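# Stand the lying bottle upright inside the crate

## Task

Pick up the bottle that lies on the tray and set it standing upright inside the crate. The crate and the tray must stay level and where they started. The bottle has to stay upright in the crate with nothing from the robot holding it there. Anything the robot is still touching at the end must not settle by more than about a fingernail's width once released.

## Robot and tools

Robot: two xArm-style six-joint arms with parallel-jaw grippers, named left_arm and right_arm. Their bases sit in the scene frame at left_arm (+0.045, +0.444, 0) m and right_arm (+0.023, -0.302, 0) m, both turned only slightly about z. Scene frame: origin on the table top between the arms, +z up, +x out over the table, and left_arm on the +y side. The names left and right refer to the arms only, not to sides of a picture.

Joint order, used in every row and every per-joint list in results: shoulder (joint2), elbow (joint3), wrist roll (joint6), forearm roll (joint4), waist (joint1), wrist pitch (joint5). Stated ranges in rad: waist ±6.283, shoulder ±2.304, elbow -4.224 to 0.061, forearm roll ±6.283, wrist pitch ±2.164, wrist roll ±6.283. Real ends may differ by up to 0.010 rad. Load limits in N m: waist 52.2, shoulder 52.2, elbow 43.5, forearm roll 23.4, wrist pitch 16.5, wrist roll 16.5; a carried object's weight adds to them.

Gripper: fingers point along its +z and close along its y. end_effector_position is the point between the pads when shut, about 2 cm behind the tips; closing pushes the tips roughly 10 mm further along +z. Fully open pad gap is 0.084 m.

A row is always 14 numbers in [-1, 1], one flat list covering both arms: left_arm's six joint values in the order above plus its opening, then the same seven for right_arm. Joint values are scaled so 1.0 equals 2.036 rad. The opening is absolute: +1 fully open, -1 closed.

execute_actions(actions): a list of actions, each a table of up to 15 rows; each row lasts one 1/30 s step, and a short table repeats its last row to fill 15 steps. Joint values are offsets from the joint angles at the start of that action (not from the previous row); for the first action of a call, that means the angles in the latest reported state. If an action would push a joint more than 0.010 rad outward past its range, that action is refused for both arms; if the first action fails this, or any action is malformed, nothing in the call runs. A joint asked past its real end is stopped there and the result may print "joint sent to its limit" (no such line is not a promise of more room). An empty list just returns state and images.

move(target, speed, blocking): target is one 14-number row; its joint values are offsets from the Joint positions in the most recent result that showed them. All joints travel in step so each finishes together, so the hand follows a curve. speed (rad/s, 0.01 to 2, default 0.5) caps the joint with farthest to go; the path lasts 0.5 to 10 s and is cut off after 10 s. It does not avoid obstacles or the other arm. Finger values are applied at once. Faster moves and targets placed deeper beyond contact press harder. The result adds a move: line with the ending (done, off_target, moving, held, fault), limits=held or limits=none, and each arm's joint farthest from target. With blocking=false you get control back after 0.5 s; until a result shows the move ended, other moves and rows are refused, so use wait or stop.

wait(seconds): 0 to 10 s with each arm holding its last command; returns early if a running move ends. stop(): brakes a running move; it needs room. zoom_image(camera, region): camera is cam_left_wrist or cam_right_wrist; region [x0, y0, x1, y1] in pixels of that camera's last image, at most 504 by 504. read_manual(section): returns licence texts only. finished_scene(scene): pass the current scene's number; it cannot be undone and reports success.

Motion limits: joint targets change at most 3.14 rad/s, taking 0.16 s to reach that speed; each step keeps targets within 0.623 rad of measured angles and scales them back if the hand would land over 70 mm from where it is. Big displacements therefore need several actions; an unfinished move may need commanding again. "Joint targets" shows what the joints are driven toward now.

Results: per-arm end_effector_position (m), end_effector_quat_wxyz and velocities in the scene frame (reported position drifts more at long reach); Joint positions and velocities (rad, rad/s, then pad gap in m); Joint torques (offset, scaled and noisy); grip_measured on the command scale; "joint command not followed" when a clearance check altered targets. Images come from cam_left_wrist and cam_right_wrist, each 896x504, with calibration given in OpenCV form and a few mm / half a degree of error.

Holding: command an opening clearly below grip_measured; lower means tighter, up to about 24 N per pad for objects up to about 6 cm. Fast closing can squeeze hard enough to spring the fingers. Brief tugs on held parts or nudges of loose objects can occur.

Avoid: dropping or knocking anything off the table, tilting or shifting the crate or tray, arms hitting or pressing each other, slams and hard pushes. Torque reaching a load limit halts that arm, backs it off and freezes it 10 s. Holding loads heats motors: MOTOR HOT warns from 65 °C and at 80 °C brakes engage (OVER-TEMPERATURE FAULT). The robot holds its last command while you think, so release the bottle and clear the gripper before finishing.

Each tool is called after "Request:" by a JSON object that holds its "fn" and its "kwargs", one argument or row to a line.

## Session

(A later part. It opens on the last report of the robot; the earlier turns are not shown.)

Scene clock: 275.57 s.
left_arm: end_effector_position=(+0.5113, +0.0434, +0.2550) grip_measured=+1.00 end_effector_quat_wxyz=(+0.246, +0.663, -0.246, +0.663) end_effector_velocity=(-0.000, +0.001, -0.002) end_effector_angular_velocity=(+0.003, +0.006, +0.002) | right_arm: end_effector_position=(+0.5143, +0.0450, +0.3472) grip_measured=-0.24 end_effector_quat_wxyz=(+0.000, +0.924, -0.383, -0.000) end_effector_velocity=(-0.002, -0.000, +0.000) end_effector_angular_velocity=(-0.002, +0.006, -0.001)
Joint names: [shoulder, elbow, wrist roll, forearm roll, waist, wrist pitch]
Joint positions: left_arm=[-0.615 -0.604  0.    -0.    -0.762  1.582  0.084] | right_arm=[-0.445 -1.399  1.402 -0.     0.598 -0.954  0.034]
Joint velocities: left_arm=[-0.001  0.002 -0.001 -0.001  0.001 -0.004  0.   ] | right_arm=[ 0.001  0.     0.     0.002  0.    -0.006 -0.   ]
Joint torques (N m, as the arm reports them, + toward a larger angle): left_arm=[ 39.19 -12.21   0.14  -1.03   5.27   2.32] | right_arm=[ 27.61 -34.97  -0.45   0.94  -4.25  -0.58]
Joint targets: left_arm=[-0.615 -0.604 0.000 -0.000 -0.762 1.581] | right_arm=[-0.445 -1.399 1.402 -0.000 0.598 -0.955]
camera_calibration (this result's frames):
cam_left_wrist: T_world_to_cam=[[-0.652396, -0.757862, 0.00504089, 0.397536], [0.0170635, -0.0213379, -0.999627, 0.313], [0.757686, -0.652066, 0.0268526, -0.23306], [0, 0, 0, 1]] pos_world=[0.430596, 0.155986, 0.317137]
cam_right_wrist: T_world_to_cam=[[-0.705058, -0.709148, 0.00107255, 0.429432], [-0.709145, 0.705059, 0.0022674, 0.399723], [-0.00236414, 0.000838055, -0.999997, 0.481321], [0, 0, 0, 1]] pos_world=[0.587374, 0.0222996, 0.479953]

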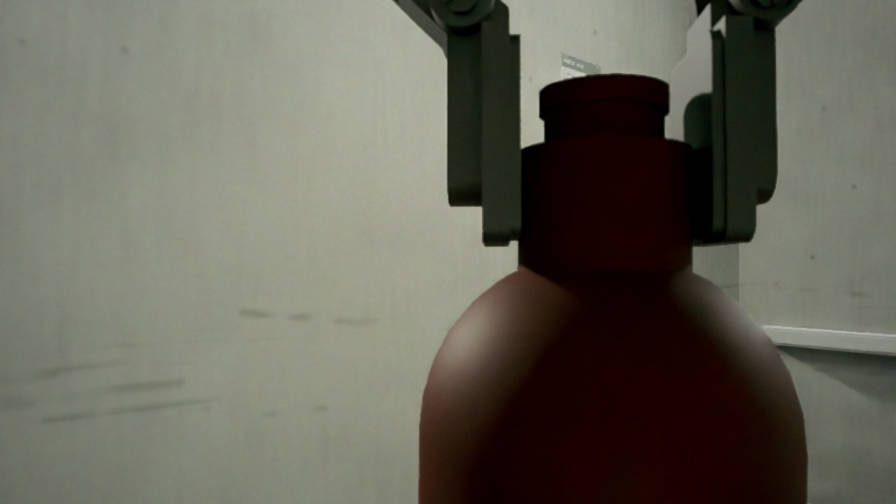

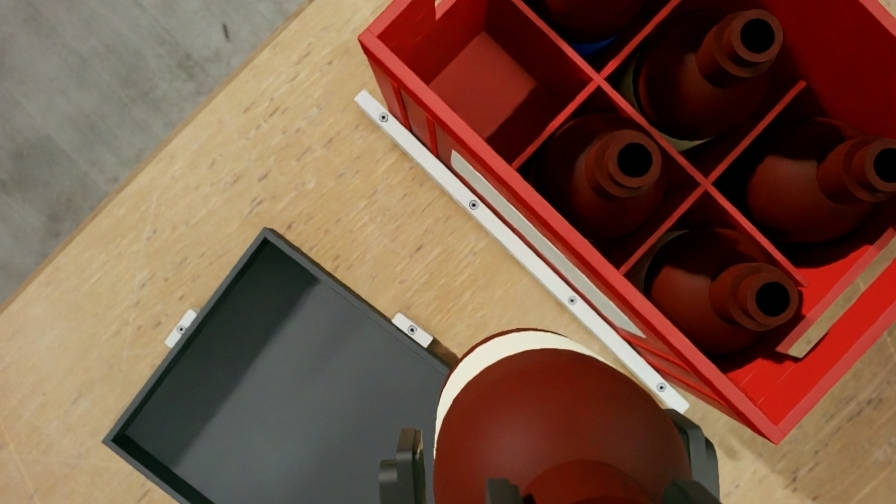

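Request:
{"fn": "move", "kwargs": {
  "target": [0,0,0,0,0,0,1.0,-0.07222,-0.10444,-0.12564,0,-0.12564,-0.03197,-1],
  "speed": 0.35
}}

Scene clock: 279.77 s.
left_arm: end_effector_position=(+0.5113, +0.0434, +0.2550) grip_measured=+1.00 end_effector_quat_wxyz=(+0.246, +0.663, -0.246, +0.663) end_effector_velocity=(+0.000, -0.001, +0.000) end_effector_angular_velocity=(-0.001, -0.001, -0.002) | right_arm: end_effector_position=(+0.6394, -0.0702, +0.3476) grip_measured=-0.24 end_effector_quat_wxyz=(+0.000, +0.924, -0.383, +0.000) end_effector_velocity=(+0.000, -0.002, -0.002) end_effector_angular_velocity=(-0.002, +0.004, -0.003)
Joint names: [shoulder, elbow, wrist roll, forearm roll, waist, wrist pitch]
Joint positions: left_arm=[-0.615 -0.604  0.    -0.    -0.762  1.582  0.084] | right_arm=[-0.592 -1.611  1.146 -0.     0.343 -1.019  0.034]
Joint velocities: left_arm=[-0.    -0.001 -0.     0.003  0.001  0.    -0.   ] | right_arm=[-0.002  0.    -0.001  0.    -0.003 -0.002 -0.   ]
Joint torques (N m, as the arm reports them, + toward a larger angle): left_arm=[ 39.02 -12.66   0.06  -1.02   5.29   2.35] | right_arm=[ 29.39 -36.37  -0.46   1.03  -2.68  -0.73]
Joint targets: left_arm=[-0.615 -0.604 0.000 -0.000 -0.762 1.582] | right_arm=[-0.592 -1.612 1.146 -0.000 0.343 -1.019]
move: done; limits=none; left_arm: farthest joint: the waist, 0.000 radians from its target (0.000 radians at the start); right_arm: farthest joint: the waist, 0.001 radians from its target (0.256 radians at the start)
camera_calibration (this result's frames):
cam_left_wrist: T_world_to_cam=[[-0.652396, -0.757862, 0.00504103, 0.397536], [0.0170628, -0.0213375, -0.999627, 0.313], [0.757687, -0.652066, 0.0268517, -0.233059], [0, 0, 0, 1]] pos_world=[0.430596, 0.155986, 0.317137]
cam_right_wrist: T_world_to_cam=[[-0.704768, -0.709438, 0.000596549, 0.435882], [-0.709435, 0.704767, 0.00222282, 0.569932], [-0.00199738, 0.00114336, -0.999997, 0.481913], [0, 0, 0, 1]] pos_world=[0.712488, -0.0929894, 0.480385]

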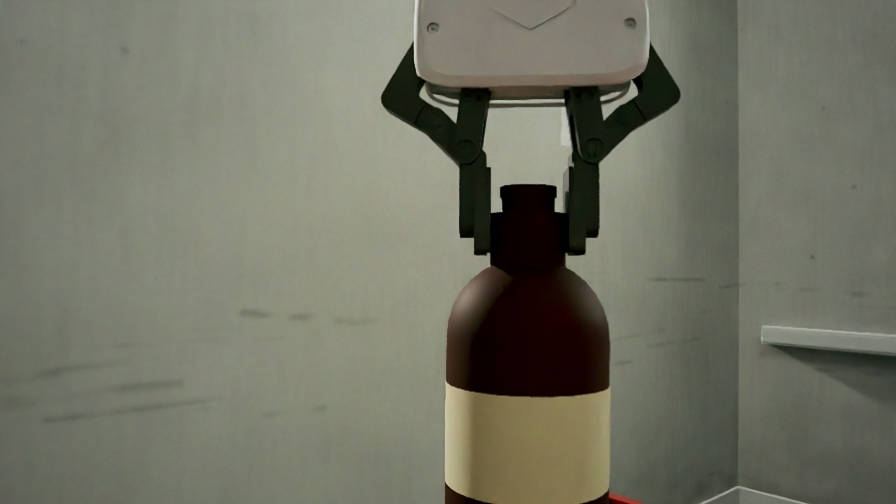

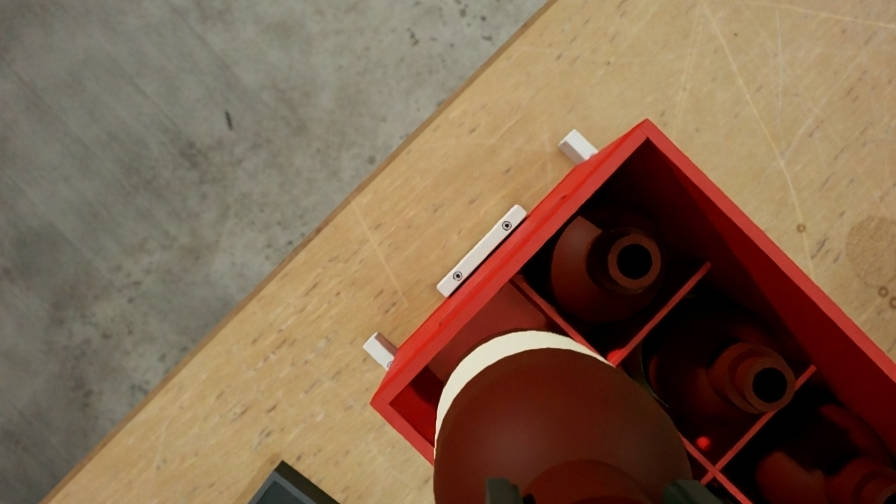

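Request:
{"fn": "zoom_image", "kwargs": {
  "camera": "cam_right_wrist",
  "region": [350, 230, 730, 504]
}}

Region (350, 230, 730, 504) of cam_right_wrist's 896x504 image, scaled by 1.326, with more detail than that image has; it fills the top 363 rows of this view, and the rest is white.

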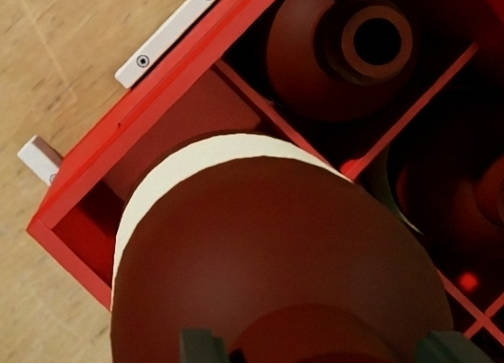

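Request:
{"fn": "move", "kwargs": {
  "target": [0,0,0,0,0,0,1.0,-0.03519,0.04827,0,0,-0.0003,0.08346,-1],
  "speed": 0.3
}}

Scene clock: 297.60 s.
left_arm: end_effector_position=(+0.5113, +0.0434, +0.2550) grip_measured=+1.00 end_effector_quat_wxyz=(+0.246, +0.663, -0.246, +0.663) end_effector_velocity=(-0.000, +0.000, -0.001) end_effector_angular_velocity=(+0.001, +0.001, +0.001) | right_arm: end_effector_position=(+0.6398, -0.0705, +0.2584) grip_measured=-0.24 end_effector_quat_wxyz=(-0.000, +0.924, -0.383, +0.000) end_effector_velocity=(-0.001, +0.000, -0.002) end_effector_angular_velocity=(-0.001, +0.003, +0.000)
Joint names: [shoulder, elbow, wrist roll, forearm roll, waist, wrist pitch]
Joint positions: left_arm=[-0.615 -0.604  0.    -0.    -0.762  1.582  0.084] | right_arm=[-0.663 -1.514  1.146 -0.     0.343 -0.849  0.034]
Joint velocities: left_arm=[-0.001  0.    -0.    -0.001 -0.    -0.001  0.   ] | right_arm=[-0.003  0.001 -0.     0.     0.     0.001 -0.   ]
Joint torques (N m, as the arm reports them, + toward a larger angle): left_arm=[ 39.62 -12.56   0.1   -0.95   5.55   2.31] | right_arm=[ 31.4  -34.8   -0.29   0.97  -1.48  -0.77]
Joint targets: left_arm=[-0.615 -0.604 0.000 -0.000 -0.762 1.582] | right_arm=[-0.664 -1.513 1.146 -0.000 0.343 -0.849]
move: done; limits=none; left_arm: farthest joint: the waist, 0.000 radians from its target (0.000 radians at the start); right_arm: farthest joint: the elbow, 0.001 radians from its target (0.099 radians at the start)
camera_calibration (this result's frames):
cam_left_wrist: T_world_to_cam=[[-0.652395, -0.757862, 0.00504105, 0.397536], [0.0170627, -0.0213374, -0.999627, 0.313], [0.757687, -0.652066, 0.0268516, -0.233059], [0, 0, 0, 1]] pos_world=[0.430596, 0.155986, 0.317137]
cam_right_wrist: T_world_to_cam=[[-0.705172, -0.709036, 0.0000160126, 0.436454], [-0.709034, 0.705171, 0.00200212, 0.570428], [-0.00143087, 0.00140049, -0.999998, 0.392278], [0, 0, 0, 1]] pos_world=[0.712789, -0.093337, 0.391128]

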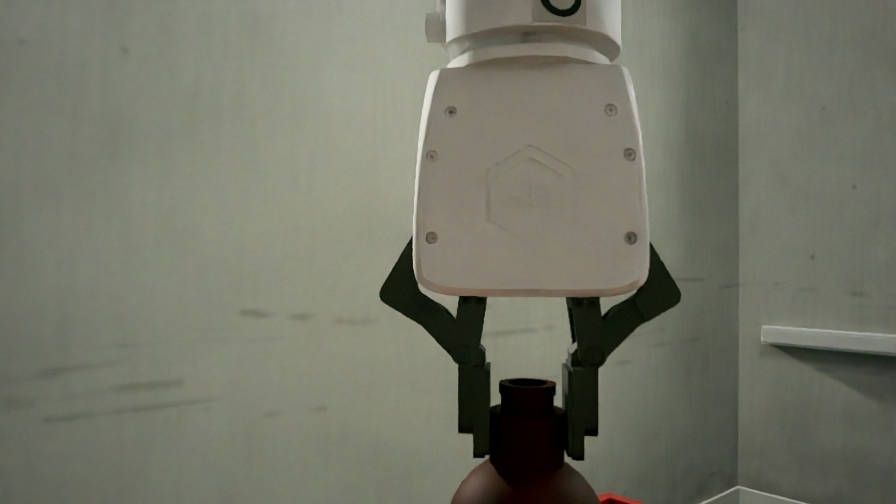

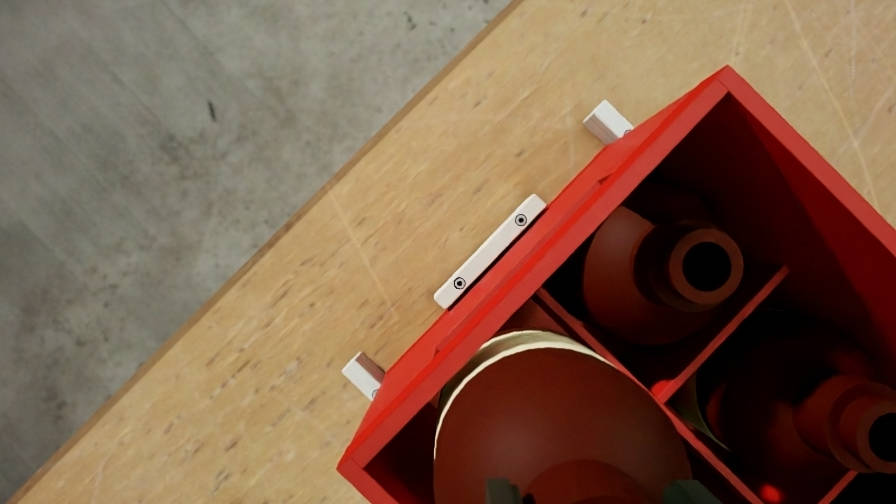

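Request:
{"fn": "zoom_image", "kwargs": {
  "camera": "cam_right_wrist",
  "region": [330, 220, 800, 504]
}}

Region (330, 220, 800, 504) of cam_right_wrist's 896x504 image, scaled by 1.072, with more detail than that image has; it fills the top 305 rows of this view, and the rest is white.

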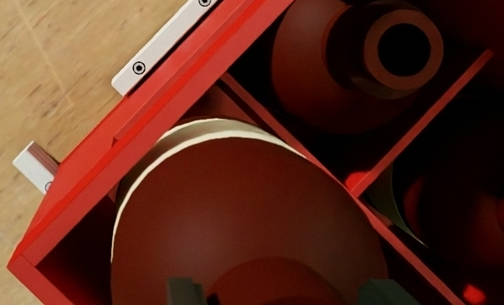

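Request:
{"fn": "move", "kwargs": {
  "target": [0,0,0,0,0,0,1.0,-0.05227,0.02455,0,0,0,0.07638,-1],
  "speed": 0.22
}}

Scene clock: 307.97 s.
left_arm: end_effector_position=(+0.5113, +0.0434, +0.2550) grip_measured=+1.00 end_effector_quat_wxyz=(+0.246, +0.663, -0.246, +0.663) end_effector_velocity=(-0.000, -0.000, -0.000) end_effector_angular_velocity=(+0.000, +0.000, -0.001) | right_arm: end_effector_position=(+0.6397, -0.0705, +0.1683) grip_measured=-0.24 end_effector_quat_wxyz=(-0.000, +0.924, -0.383, +0.000) end_effector_velocity=(-0.000, -0.000, -0.001) end_effector_angular_velocity=(-0.000, +0.002, -0.001)
Joint names: [shoulder, elbow, wrist roll, forearm roll, waist, wrist pitch]
Joint positions: left_arm=[-0.615 -0.604  0.    -0.    -0.762  1.582  0.084] | right_arm=[-0.769 -1.464  1.146 -0.     0.343 -0.694  0.034]
Joint velocities: left_arm=[-0.001 -0.001 -0.     0.001 -0.    -0.     0.   ] | right_arm=[-0.002  0.001 -0.     0.001 -0.     0.001  0.   ]
Joint torques (N m, as the arm reports them, + toward a larger angle): left_arm=[ 39.54 -12.4    0.11  -0.79   5.56   2.31] | right_arm=[ 32.66 -33.04  -0.09   1.35  -0.48  -0.53]
Joint targets: left_arm=[-0.615 -0.604 0.000 -0.000 -0.762 1.582] | right_arm=[-0.770 -1.464 1.146 -0.000 0.343 -0.694]
move: done; limits=none; left_arm: farthest joint: the waist, 0.000 radians from its target (0.000 radians at the start); right_arm: farthest joint: the wrist pitch, 0.001 radians from its target (0.156 radians at the start)
camera_calibration (this result's frames):
cam_left_wrist: T_world_to_cam=[[-0.652395, -0.757862, 0.00504112, 0.397536], [0.0170626, -0.0213374, -0.999627, 0.313], [0.757687, -0.652066, 0.0268516, -0.233059], [0, 0, 0, 1]] pos_world=[0.430596, 0.155986, 0.317137]
cam_right_wrist: T_world_to_cam=[[-0.705152, -0.709056, 0.000187767, 0.436355], [-0.709054, 0.705151, 0.00212476, 0.570562], [-0.00163898, 0.00136515, -0.999998, 0.302365], [0, 0, 0, 1]] pos_world=[0.712752, -0.0933452, 0.30107]

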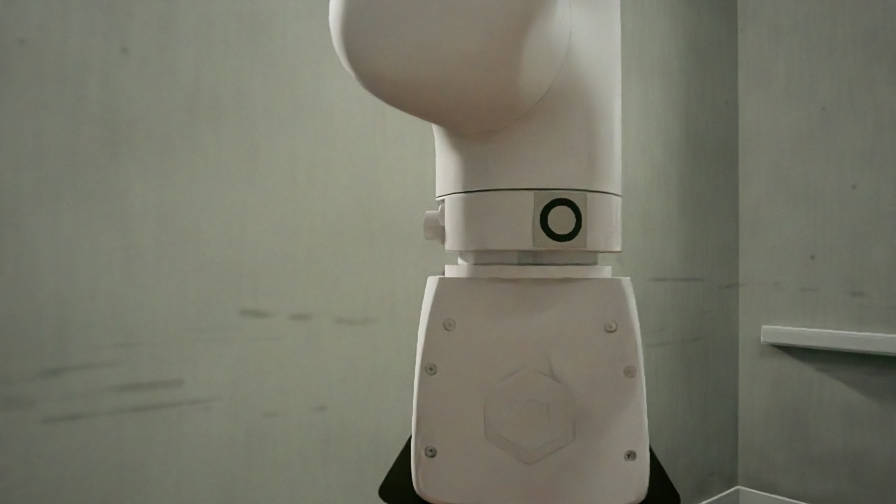

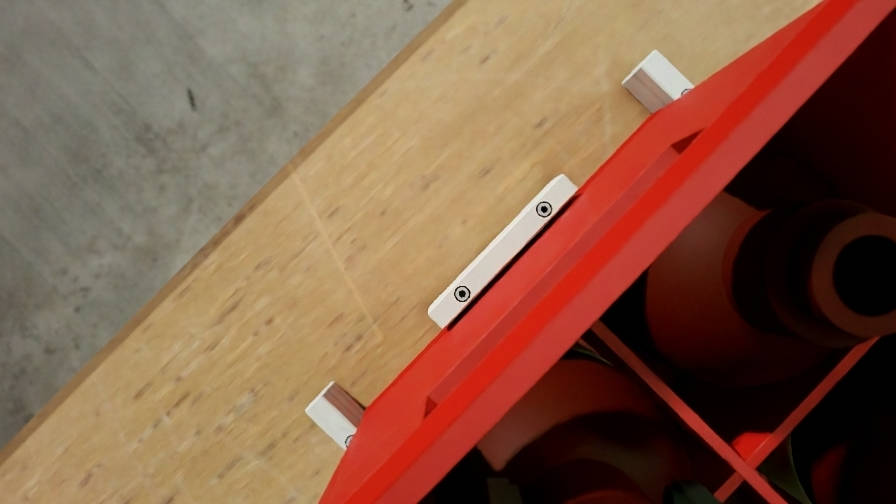

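Request:
{"fn": "move", "kwargs": {
  "target": [0,0,0,0,0,0,1.0,-0.00398,0.00083,0,0,0,0.00481,-1],
  "speed": 0.03
}}

Scene clock: 312.70 s.
left_arm: end_effector_position=(+0.5113, +0.0434, +0.2550) grip_measured=+1.00 end_effector_quat_wxyz=(+0.246, +0.663, -0.246, +0.663) end_effector_velocity=(+0.000, +0.000, -0.000) end_effector_angular_velocity=(+0.000, +0.001, +0.001) | right_arm: end_effector_position=(+0.6397, -0.0705, +0.1623) grip_measured=-0.24 end_effector_quat_wxyz=(-0.000, +0.924, -0.383, +0.000) end_effector_velocity=(-0.001, -0.001, -0.000) end_effector_angular_velocity=(+0.000, +0.001, -0.001)
Joint names: [shoulder, elbow, wrist roll, forearm roll, waist, wrist pitch]
Joint positions: left_arm=[-0.615 -0.604  0.    -0.    -0.762  1.582  0.084] | right_arm=[-0.777 -1.462  1.146 -0.     0.343 -0.684  0.034]
Joint velocities: left_arm=[-0.001  0.    -0.    -0.002 -0.     0.    -0.   ] | right_arm=[ 0.001  0.002 -0.     0.001 -0.001  0.     0.   ]
Joint torques (N m, as the arm reports them, + toward a larger angle): left_arm=[ 39.78 -12.52   0.12  -1.13   4.96   2.33] | right_arm=[ 32.34 -32.59  -0.5    1.45  -2.38  -0.55]
Joint targets: left_arm=[-0.615 -0.604 0.000 -0.000 -0.762 1.582] | right_arm=[-0.778 -1.462 1.146 -0.000 0.343 -0.684]
move: done; limits=none; left_arm: farthest joint: the waist, 0.000 radians from its target (0.000 radians at the start); right_arm: farthest joint: the waist, 0.000 radians from its target (0.000 radians at the start)
camera_calibration (this result's frames):
cam_left_wrist: T_world_to_cam=[[-0.652396, -0.757862, 0.00504108, 0.397536], [0.0170627, -0.0213374, -0.999627, 0.313], [0.757687, -0.652066, 0.0268516, -0.233059], [0, 0, 0, 1]] pos_world=[0.430596, 0.155986, 0.317137]
cam_right_wrist: T_world_to_cam=[[-0.705151, -0.709057, 0.000165069, 0.436345], [-0.709055, 0.70515, 0.00211691, 0.57057], [-0.00161741, 0.0013757, -0.999998, 0.296388], [0, 0, 0, 1]] pos_world=[0.712734, -0.0933516, 0.295107]

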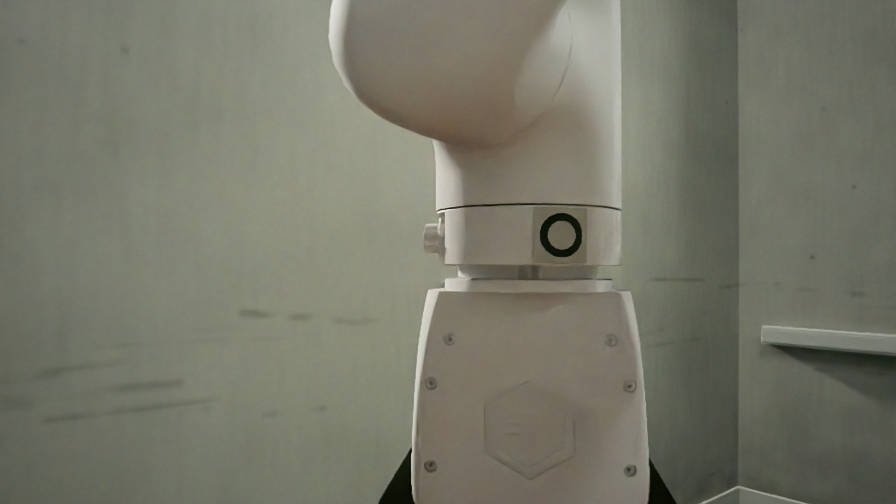

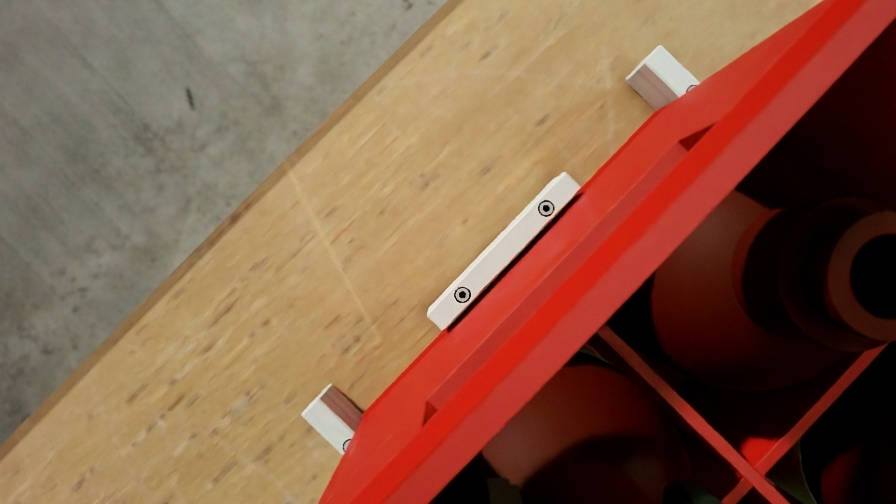

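Request:
{"fn": "move", "kwargs": {
  "target": [0,0,0,0,0,0,1.0,-0.00199,0.00042,0,0,0,0.00241,-1],
  "speed": 0.02
}}

Scene clock: 317.63 s.
left_arm: end_effector_position=(+0.5113, +0.0434, +0.2550) grip_measured=+1.00 end_effector_quat_wxyz=(+0.246, +0.663, -0.246, +0.663) end_effector_velocity=(-0.000, -0.001, +0.001) end_effector_angular_velocity=(-0.001, -0.001, -0.002) | right_arm: end_effector_position=(+0.6397, -0.0705, +0.1594) grip_measured=-0.24 end_effector_quat_wxyz=(-0.000, +0.924, -0.383, +0.000) end_effector_velocity=(-0.000, +0.000, -0.000) end_effector_angular_velocity=(+0.001, +0.000, -0.001)
Joint names: [shoulder, elbow, wrist roll, forearm roll, waist, wrist pitch]
Joint positions: left_arm=[-0.615 -0.604  0.    -0.    -0.762  1.582  0.084] | right_arm=[-0.782 -1.461  1.146 -0.     0.343 -0.679  0.034]
Joint velocities: left_arm=[-0.    -0.001  0.     0.    -0.001  0.     0.   ] | right_arm=[-0.     0.    -0.     0.001  0.     0.001 -0.   ]
Joint torques (N m, as the arm reports them, + toward a larger angle): left_arm=[ 39.37 -12.46   0.11  -0.92   4.96   2.31] | right_arm=[ 33.82 -33.07  -0.19  -0.01  -4.83  -0.19]
Joint targets: left_arm=[-0.615 -0.604 0.000 -0.000 -0.762 1.582] | right_arm=[-0.782 -1.461 1.146 -0.000 0.343 -0.679]
move: done; limits=none; left_arm: farthest joint: the waist, 0.000 radians from its target (0.000 radians at the start); right_arm: farthest joint: the waist, 0.000 radians from its target (0.000 radians at the start)
camera_calibration (this result's frames):
cam_left_wrist: T_world_to_cam=[[-0.652395, -0.757862, 0.00504109, 0.397536], [0.0170628, -0.0213375, -0.999627, 0.313], [0.757687, -0.652066, 0.0268517, -0.233059], [0, 0, 0, 1]] pos_world=[0.430596, 0.155986, 0.317137]
cam_right_wrist: T_world_to_cam=[[-0.705151, -0.709057, 0.000152109, 0.436321], [-0.709056, 0.705149, 0.00211232, 0.570565], [-0.00160501, 0.00138165, -0.999998, 0.293397], [0, 0, 0, 1]] pos_world=[0.712705, -0.0933627, 0.292125]

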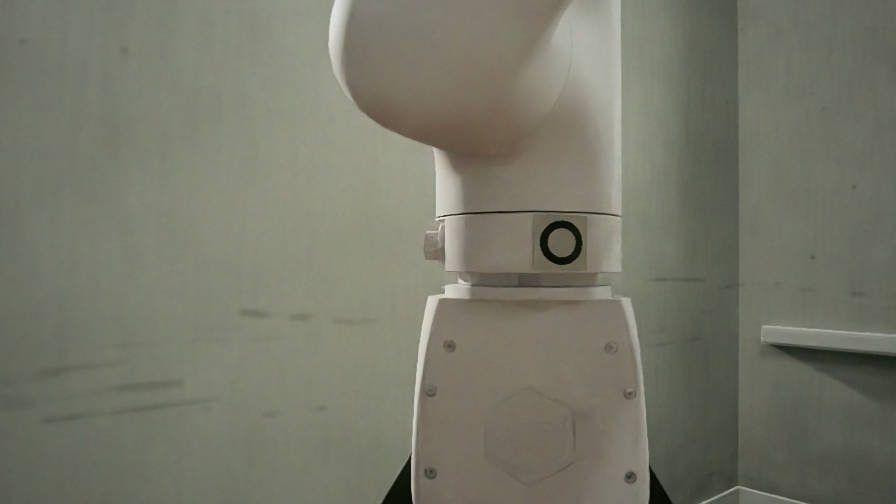

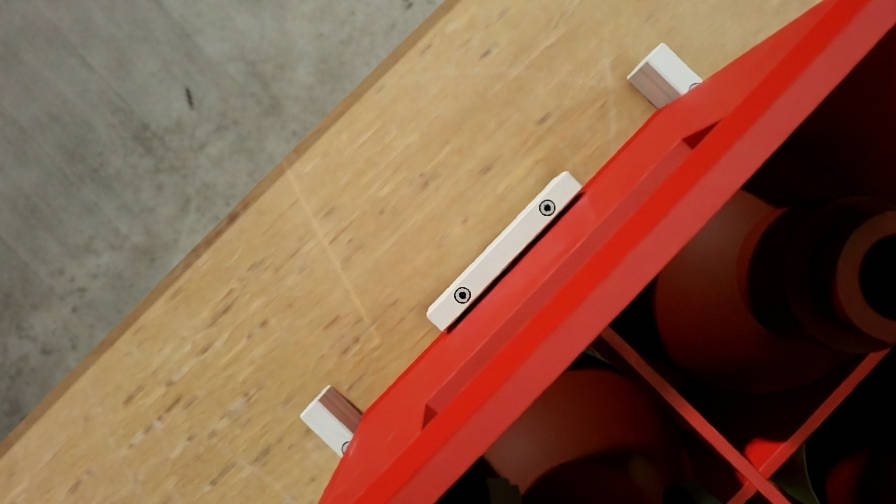

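Request:
{"fn": "execute_actions", "kwargs": {
  "actions": [
    [[0,0,0,0,0,0,1,-0.00025,0.00005,0,0,0,0.0003,-1],[0,0,0,0,0,0,1,-0.0005,0.0001,0,0,0,0.0006,-1],[0,0,0,0,0,0,1,-0.00075,0.00016,0,0,0,0.0009,-1],[0,0,0,0,0,0,1,-0.001,0.00021,0,0,0,0.0012,-1],[0,0,0,0,0,0,1,-0.00125,0.00026,0,0,0,0.0015,-1],[0,0,0,0,0,0,1,-0.0015,0.00031,0,0,0,0.0018,-1],[0,0,0,0,0,0,1,-0.00175,0.00037,0,0,0,0.0021,-1],[0,0,0,0,0,0,1,-0.00199,0.00042,0,0,0,0.00241,-1]]
  ]
}}

Scene clock: 320.90 s.
left_arm: end_effector_position=(+0.5113, +0.0434, +0.2550) grip_measured=+1.00 end_effector_quat_wxyz=(+0.246, +0.663, -0.246, +0.663) end_effector_velocity=(+0.000, +0.000, -0.000) end_effector_angular_velocity=(+0.001, +0.000, +0.000) | right_arm: end_effector_position=(+0.6397, -0.0705, +0.1564) grip_measured=-0.24 end_effector_quat_wxyz=(-0.000, +0.924, -0.383, +0.000) end_effector_velocity=(-0.001, -0.000, -0.000) end_effector_angular_velocity=(-0.001, +0.003, -0.000)
Joint names: [shoulder, elbow, wrist roll, forearm roll, waist, wrist pitch]
Joint positions: left_arm=[-0.615 -0.604  0.    -0.    -0.762  1.582  0.084] | right_arm=[-0.786 -1.461  1.146 -0.     0.343 -0.674  0.034]
Joint velocities: left_arm=[-0.  0.  0. -0.  0. -0.  0.] | right_arm=[ 0.     0.001 -0.     0.    -0.    -0.002  0.   ]
Joint torques (N m, as the arm reports them, + toward a larger angle): left_arm=[ 39.04 -12.54   0.16  -0.83   5.84   2.33] | right_arm=[ 30.73 -32.42  -0.22   0.49  -1.14  -0.31]
Joint targets: left_arm=[-0.615 -0.604 0.000 -0.000 -0.762 1.582] | right_arm=[-0.786 -1.460 1.146 -0.000 0.343 -0.674]
camera_calibration (this result's frames):
cam_left_wrist: T_world_to_cam=[[-0.652396, -0.757862, 0.00504118, 0.397536], [0.0170628, -0.0213376, -0.999627, 0.313], [0.757687, -0.652066, 0.0268518, -0.233059], [0, 0, 0, 1]] pos_world=[0.430596, 0.155986, 0.317137]
cam_right_wrist: T_world_to_cam=[[-0.705151, -0.709058, 0.000107321, 0.436299], [-0.709056, 0.705149, 0.00209381, 0.57056], [-0.00156031, 0.00140036, -0.999998, 0.290406], [0, 0, 0, 1]] pos_world=[0.712669, -0.0933759, 0.289164]

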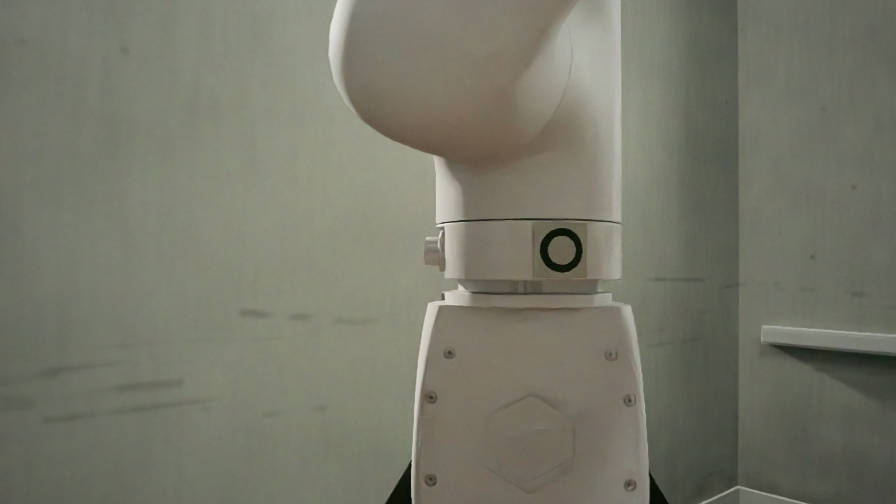

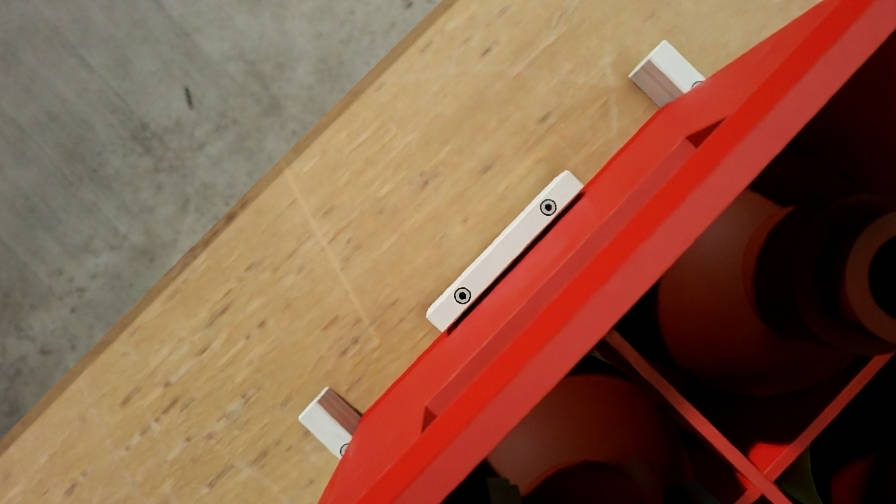

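Request:
{"fn": "wait", "kwargs": {
  "seconds": 0
}}

Scene clock: 322.07 s.
left_arm: end_effector_position=(+0.5113, +0.0434, +0.2550) grip_measured=+1.00 end_effector_quat_wxyz=(+0.246, +0.663, -0.246, +0.663) end_effector_velocity=(-0.001, -0.000, -0.000) end_effector_angular_velocity=(+0.001, +0.001, -0.002) | right_arm: end_effector_position=(+0.6397, -0.0706, +0.1564) grip_measured=-0.24 end_effector_quat_wxyz=(-0.000, +0.924, -0.383, +0.000) end_effector_velocity=(-0.000, -0.000, -0.001) end_effector_angular_velocity=(-0.001, +0.000, +0.001)
Joint names: [shoulder, elbow, wrist roll, forearm roll, waist, wrist pitch]
Joint positions: left_arm=[-0.615 -0.604  0.    -0.    -0.762  1.582  0.084] | right_arm=[-0.786 -1.46   1.146 -0.     0.343 -0.674  0.034]
Joint velocities: left_arm=[-0.     0.     0.     0.001 -0.001 -0.    -0.   ] | right_arm=[-0.001  0.     0.    -0.001  0.     0.001 -0.   ]
Joint torques (N m, as the arm reports them, + toward a larger angle): left_arm=[ 39.7  -12.66   0.09  -0.96   5.12   2.32] | right_arm=[ 30.28 -34.12  -0.55   1.73  -4.72  -0.3 ]
Joint targets: left_arm=[-0.615 -0.604 0.000 -0.000 -0.762 1.582] | right_arm=[-0.786 -1.460 1.146 -0.000 0.343 -0.674]
camera_calibration (this result's frames):
cam_left_wrist: T_world_to_cam=[[-0.652395, -0.757862, 0.00504108, 0.397536], [0.017063, -0.0213377, -0.999627, 0.313], [0.757687, -0.652066, 0.026852, -0.233059], [0, 0, 0, 1]] pos_world=[0.430596, 0.155986, 0.317137]
cam_right_wrist: T_world_to_cam=[[-0.70515, -0.709058, 0.000151429, 0.436277], [-0.709056, 0.705149, 0.00211327, 0.570551], [-0.00160521, 0.0013828, -0.999998, 0.290399], [0, 0, 0, 1]] pos_world=[0.71266, -0.0933794, 0.289127]

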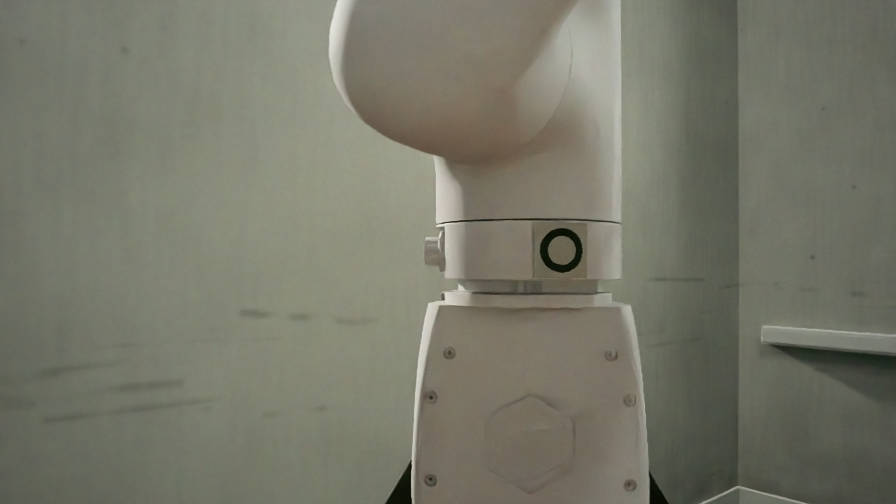

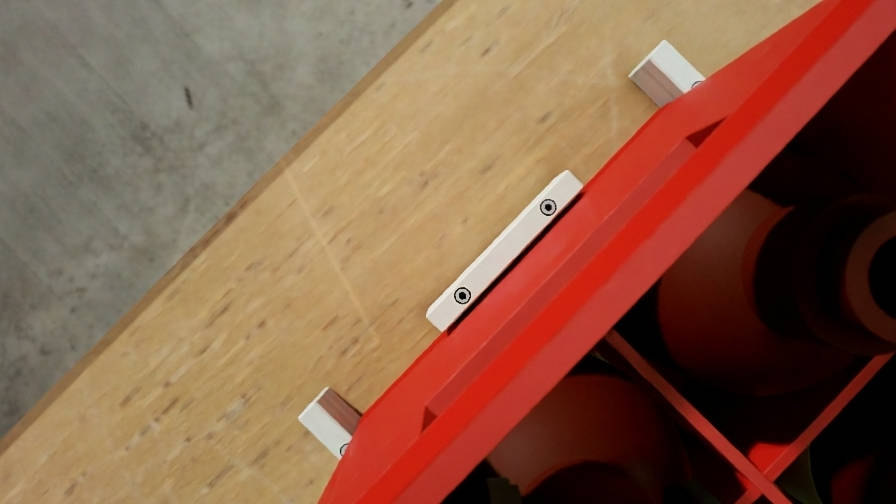

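Request:
{"fn": "execute_actions", "kwargs": {
  "actions": [
    [[0,0,0,0,0,0,1,-0.00017,0.00003,0,0,0,0.0002,-1],[0,0,0,0,0,0,1,-0.00033,0.00007,0,0,0,0.0004,-1],[0,0,0,0,0,0,1,-0.0005,0.0001,0,0,0,0.0006,-1],[0,0,0,0,0,0,1,-0.00066,0.00014,0,0,0,0.0008,-1],[0,0,0,0,0,0,1,-0.00083,0.00017,0,0,0,0.001,-1],[0,0,0,0,0,0,1,-0.001,0.00021,0,0,0,0.0012,-1]]
  ]
}}

Scene clock: 330.73 s.
left_arm: end_effector_position=(+0.5113, +0.0434, +0.2550) grip_measured=+1.00 end_effector_quat_wxyz=(+0.246, +0.663, -0.246, +0.663) end_effector_velocity=(-0.001, -0.000, -0.000) end_effector_angular_velocity=(+0.000, +0.001, -0.002) | right_arm: end_effector_position=(+0.6396, -0.0706, +0.1549) grip_measured=-0.24 end_effector_quat_wxyz=(-0.000, +0.924, -0.383, +0.000) end_effector_velocity=(+0.000, +0.000, +0.000) end_effector_angular_velocity=(+0.001, -0.001, -0.000)
Joint names: [shoulder, elbow, wrist roll, forearm roll, waist, wrist pitch]
Joint positions: left_arm=[-0.615 -0.604  0.    -0.    -0.762  1.582  0.084] | right_arm=[-0.788 -1.46   1.146 -0.     0.343 -0.672  0.034]
Joint velocities: left_arm=[ 0.     0.001 -0.     0.002 -0.001 -0.     0.   ] | right_arm=[0.    0.    0.    0.001 0.    0.001 0.   ]
Joint torques (N m, as the arm reports them, + toward a larger angle): left_arm=[ 39.05 -12.43   0.15  -1.02   4.91   2.41] | right_arm=[ 33.12 -33.    -0.16   0.47  -1.6   -0.77]
Joint targets: left_arm=[-0.615 -0.604 0.000 -0.000 -0.762 1.582] | right_arm=[-0.788 -1.460 1.146 -0.000 0.343 -0.672]
camera_calibration (this result's frames):
cam_left_wrist: T_world_to_cam=[[-0.652396, -0.757862, 0.00504106, 0.397536], [0.017063, -0.0213376, -0.999627, 0.313], [0.757687, -0.652066, 0.0268519, -0.233059], [0, 0, 0, 1]] pos_world=[0.430596, 0.155986, 0.317137]
cam_right_wrist: T_world_to_cam=[[-0.70515, -0.709058, 0.000135351, 0.43626], [-0.709056, 0.705149, 0.00210684, 0.570546], [-0.00158931, 0.00138966, -0.999998, 0.288906], [0, 0, 0, 1]] pos_world=[0.712638, -0.0933877, 0.287644]

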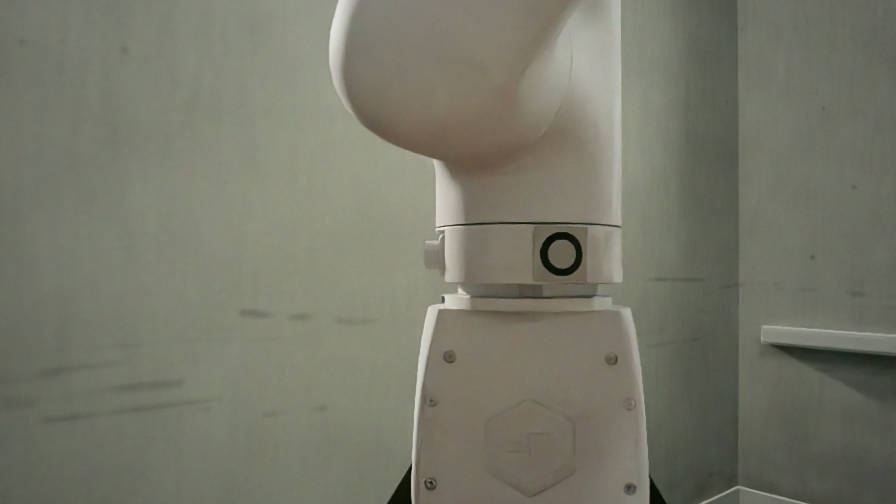

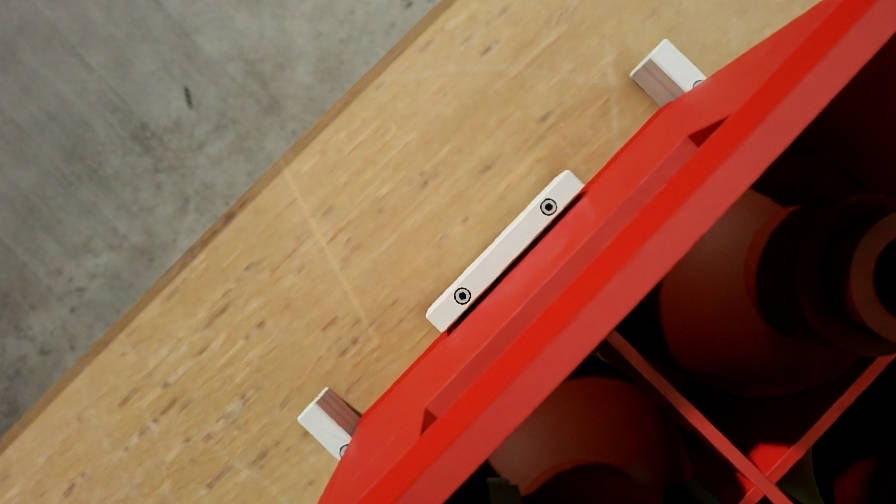

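Request:
{"fn": "execute_actions", "kwargs": {
  "actions": [
    [[0,0,0,0,0,0,1,-0.00021,0.00004,0,0,0,0.00025,-1],[0,0,0,0,0,0,1,-0.00042,0.00008,0,0,0,0.0005,-1],[0,0,0,0,0,0,1,-0.00063,0.00012,0,0,0,0.00075,-1],[0,0,0,0,0,0,1,-0.00084,0.00016,0,0,0,0.001,-1],[0,0,0,0,0,0,1,-0.00105,0.0002,0,0,0,0.00125,-1],[0,0,0,0,0,0,1,-0.00126,0.00024,0,0,0,0.0015,-1],[0,0,0,0,0,0,1,-0.00147,0.00028,0,0,0,0.00175,-1],[0,0,0,0,0,0,1,-0.00168,0.00032,0,0,0,0.002,-1]]
  ]
}}

Scene clock: 334.83 s.
left_arm: end_effector_position=(+0.5113, +0.0434, +0.2550) grip_measured=+1.00 end_effector_quat_wxyz=(+0.246, +0.663, -0.246, +0.663) end_effector_velocity=(-0.000, +0.000, -0.000) end_effector_angular_velocity=(+0.001, +0.001, +0.001) | right_arm: end_effector_position=(+0.6398, -0.0704, +0.1532) grip_measured=-0.24 end_effector_quat_wxyz=(-0.000, +0.924, -0.383, +0.000) end_effector_velocity=(+0.001, +0.000, -0.000) end_effector_angular_velocity=(+0.001, -0.002, +0.000)
Joint names: [shoulder, elbow, wrist roll, forearm roll, waist, wrist pitch]
Joint positions: left_arm=[-0.615 -0.604  0.    -0.    -0.762  1.582  0.084] | right_arm=[-0.79  -1.46   1.146 -0.     0.343 -0.669  0.034]
Joint velocities: left_arm=[-0.     0.001  0.    -0.     0.     0.     0.   ] | right_arm=[-0.    -0.    -0.     0.     0.     0.003  0.   ]
Joint torques (N m, as the arm reports them, + toward a larger angle): left_arm=[ 38.99 -12.31   0.16  -0.94   5.21   2.32] | right_arm=[ 26.25 -26.72  -0.68   0.81  -2.29   0.26]
Joint targets: left_arm=[-0.615 -0.604 0.000 -0.000 -0.762 1.582] | right_arm=[-0.791 -1.459 1.146 -0.000 0.343 -0.668]
camera_calibration (this result's frames):
cam_left_wrist: T_world_to_cam=[[-0.652396, -0.757862, 0.005041, 0.397536], [0.0170629, -0.0213375, -0.999627, 0.313], [0.757687, -0.652066, 0.0268519, -0.233059], [0, 0, 0, 1]] pos_world=[0.430596, 0.155986, 0.317137]
cam_right_wrist: T_world_to_cam=[[-0.705132, -0.709076, -0.000420104, 0.436583], [-0.709075, 0.70513, 0.00188365, 0.570644], [-0.00103942, 0.0016261, -0.999998, 0.28687], [0, 0, 0, 1]] pos_world=[0.712776, -0.0932742, 0.285978]

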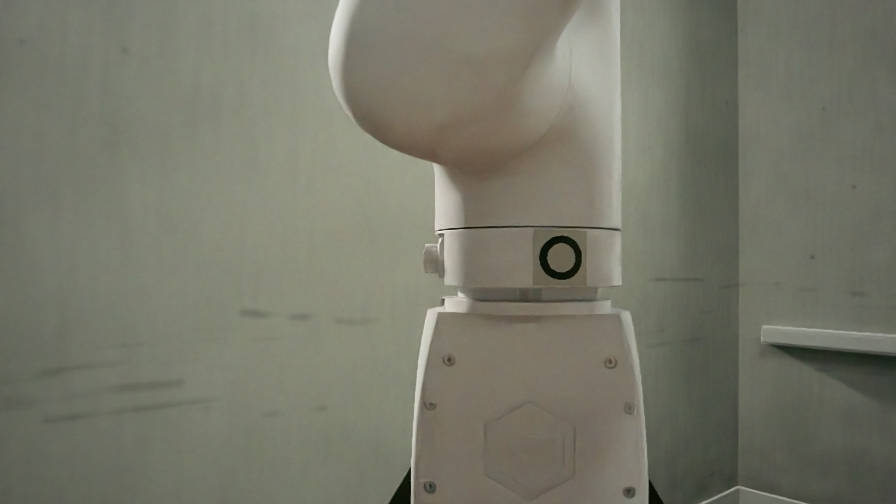

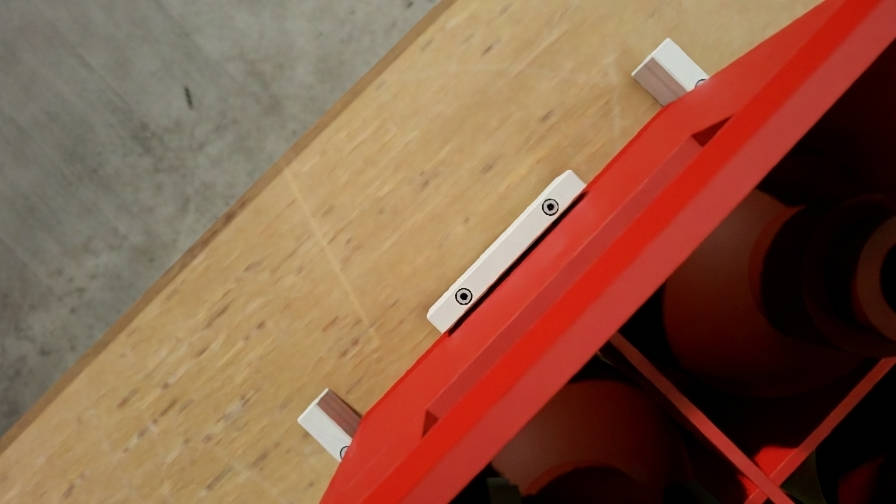

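Contact made. Releasing gently, then lifting clear.

Request:
{"fn": "execute_actions", "kwargs": {
  "actions": [
    [[0,0,0,0,0,0,1,0.0002,-0.00004,0,0,0,-0.00024,-0.5],[0,0,0,0,0,0,1,0.0002,-0.00004,0,0,0,-0.00024,-0.3],[0,0,0,0,0,0,1,0.0002,-0.00004,0,0,0,-0.00024,-0.22],[0,0,0,0,0,0,1,0.0002,-0.00004,0,0,0,-0.00024,-0.17],[0,0,0,0,0,0,1,0.0002,-0.00004,0,0,0,-0.00024,-0.12],[0,0,0,0,0,0,1,0.0002,-0.00004,0,0,0,-0.00024,-0.08],[0,0,0,0,0,0,1,0.0002,-0.00004,0,0,0,-0.00024,-0.05]]
  ]
}}

Scene clock: 337.30 s.
left_arm: end_effector_position=(+0.5113, +0.0434, +0.2550) grip_measured=+1.00 end_effector_quat_wxyz=(+0.246, +0.663, -0.246, +0.663) end_effector_velocity=(+0.000, -0.001, +0.000) end_effector_angular_velocity=(-0.000, -0.001, -0.000) | right_arm: end_effector_position=(+0.6396, -0.0706, +0.1530) grip_measured=-0.06 end_effector_quat_wxyz=(-0.000, +0.924, -0.383, +0.000) end_effector_velocity=(+0.001, +0.001, +0.003) end_effector_angular_velocity=(+0.002, -0.004, +0.001)
Joint names: [shoulder, elbow, wrist roll, forearm roll, waist, wrist pitch]
Joint positions: left_arm=[-0.615 -0.604  0.    -0.    -0.762  1.582  0.084] | right_arm=[-0.79  -1.46   1.146 -0.     0.343 -0.669  0.041]
Joint velocities: left_arm=[-0.001 -0.002  0.    -0.    -0.001 -0.     0.   ] | right_arm=[ 0.003 -0.002  0.     0.     0.001 -0.001 -0.   ]
Joint torques (N m, as the arm reports them, + toward a larger angle): left_arm=[ 40.02 -12.21   0.1   -1.04   5.44   2.31] | right_arm=[ 31.93 -31.15  -0.34   1.18  -4.02  -0.6 ]
Joint targets: left_arm=[-0.615 -0.604 0.000 -0.000 -0.762 1.582] | right_arm=[-0.790 -1.460 1.146 -0.000 0.343 -0.669]
camera_calibration (this result's frames):
cam_left_wrist: T_world_to_cam=[[-0.652396, -0.757862, 0.00504105, 0.397536], [0.0170629, -0.0213376, -0.999627, 0.313], [0.757687, -0.652066, 0.0268519, -0.233059], [0, 0, 0, 1]] pos_world=[0.430596, 0.155986, 0.317137]
cam_right_wrist: T_world_to_cam=[[-0.705161, -0.709047, 0.000301256, 0.436201], [-0.709045, 0.70516, 0.0021799, 0.57051], [-0.00175809, 0.00132358, -0.999998, 0.287094], [0, 0, 0, 1]] pos_world=[0.712614, -0.0933934, 0.285718]

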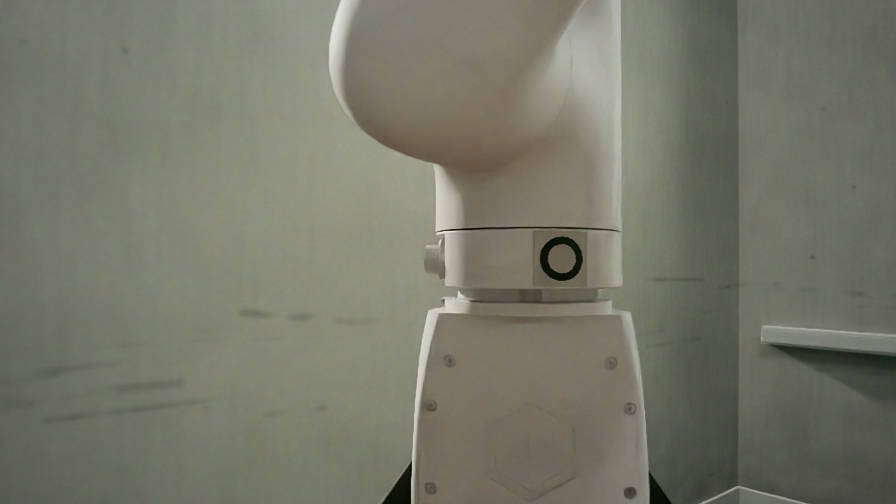

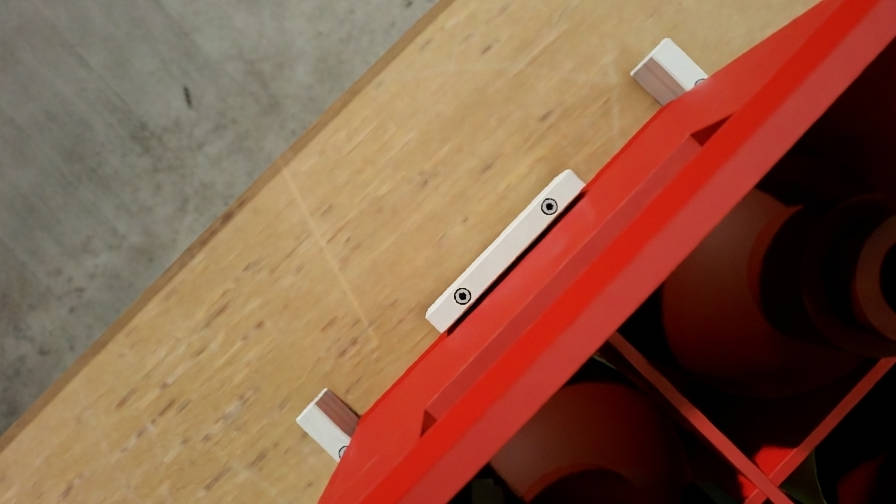

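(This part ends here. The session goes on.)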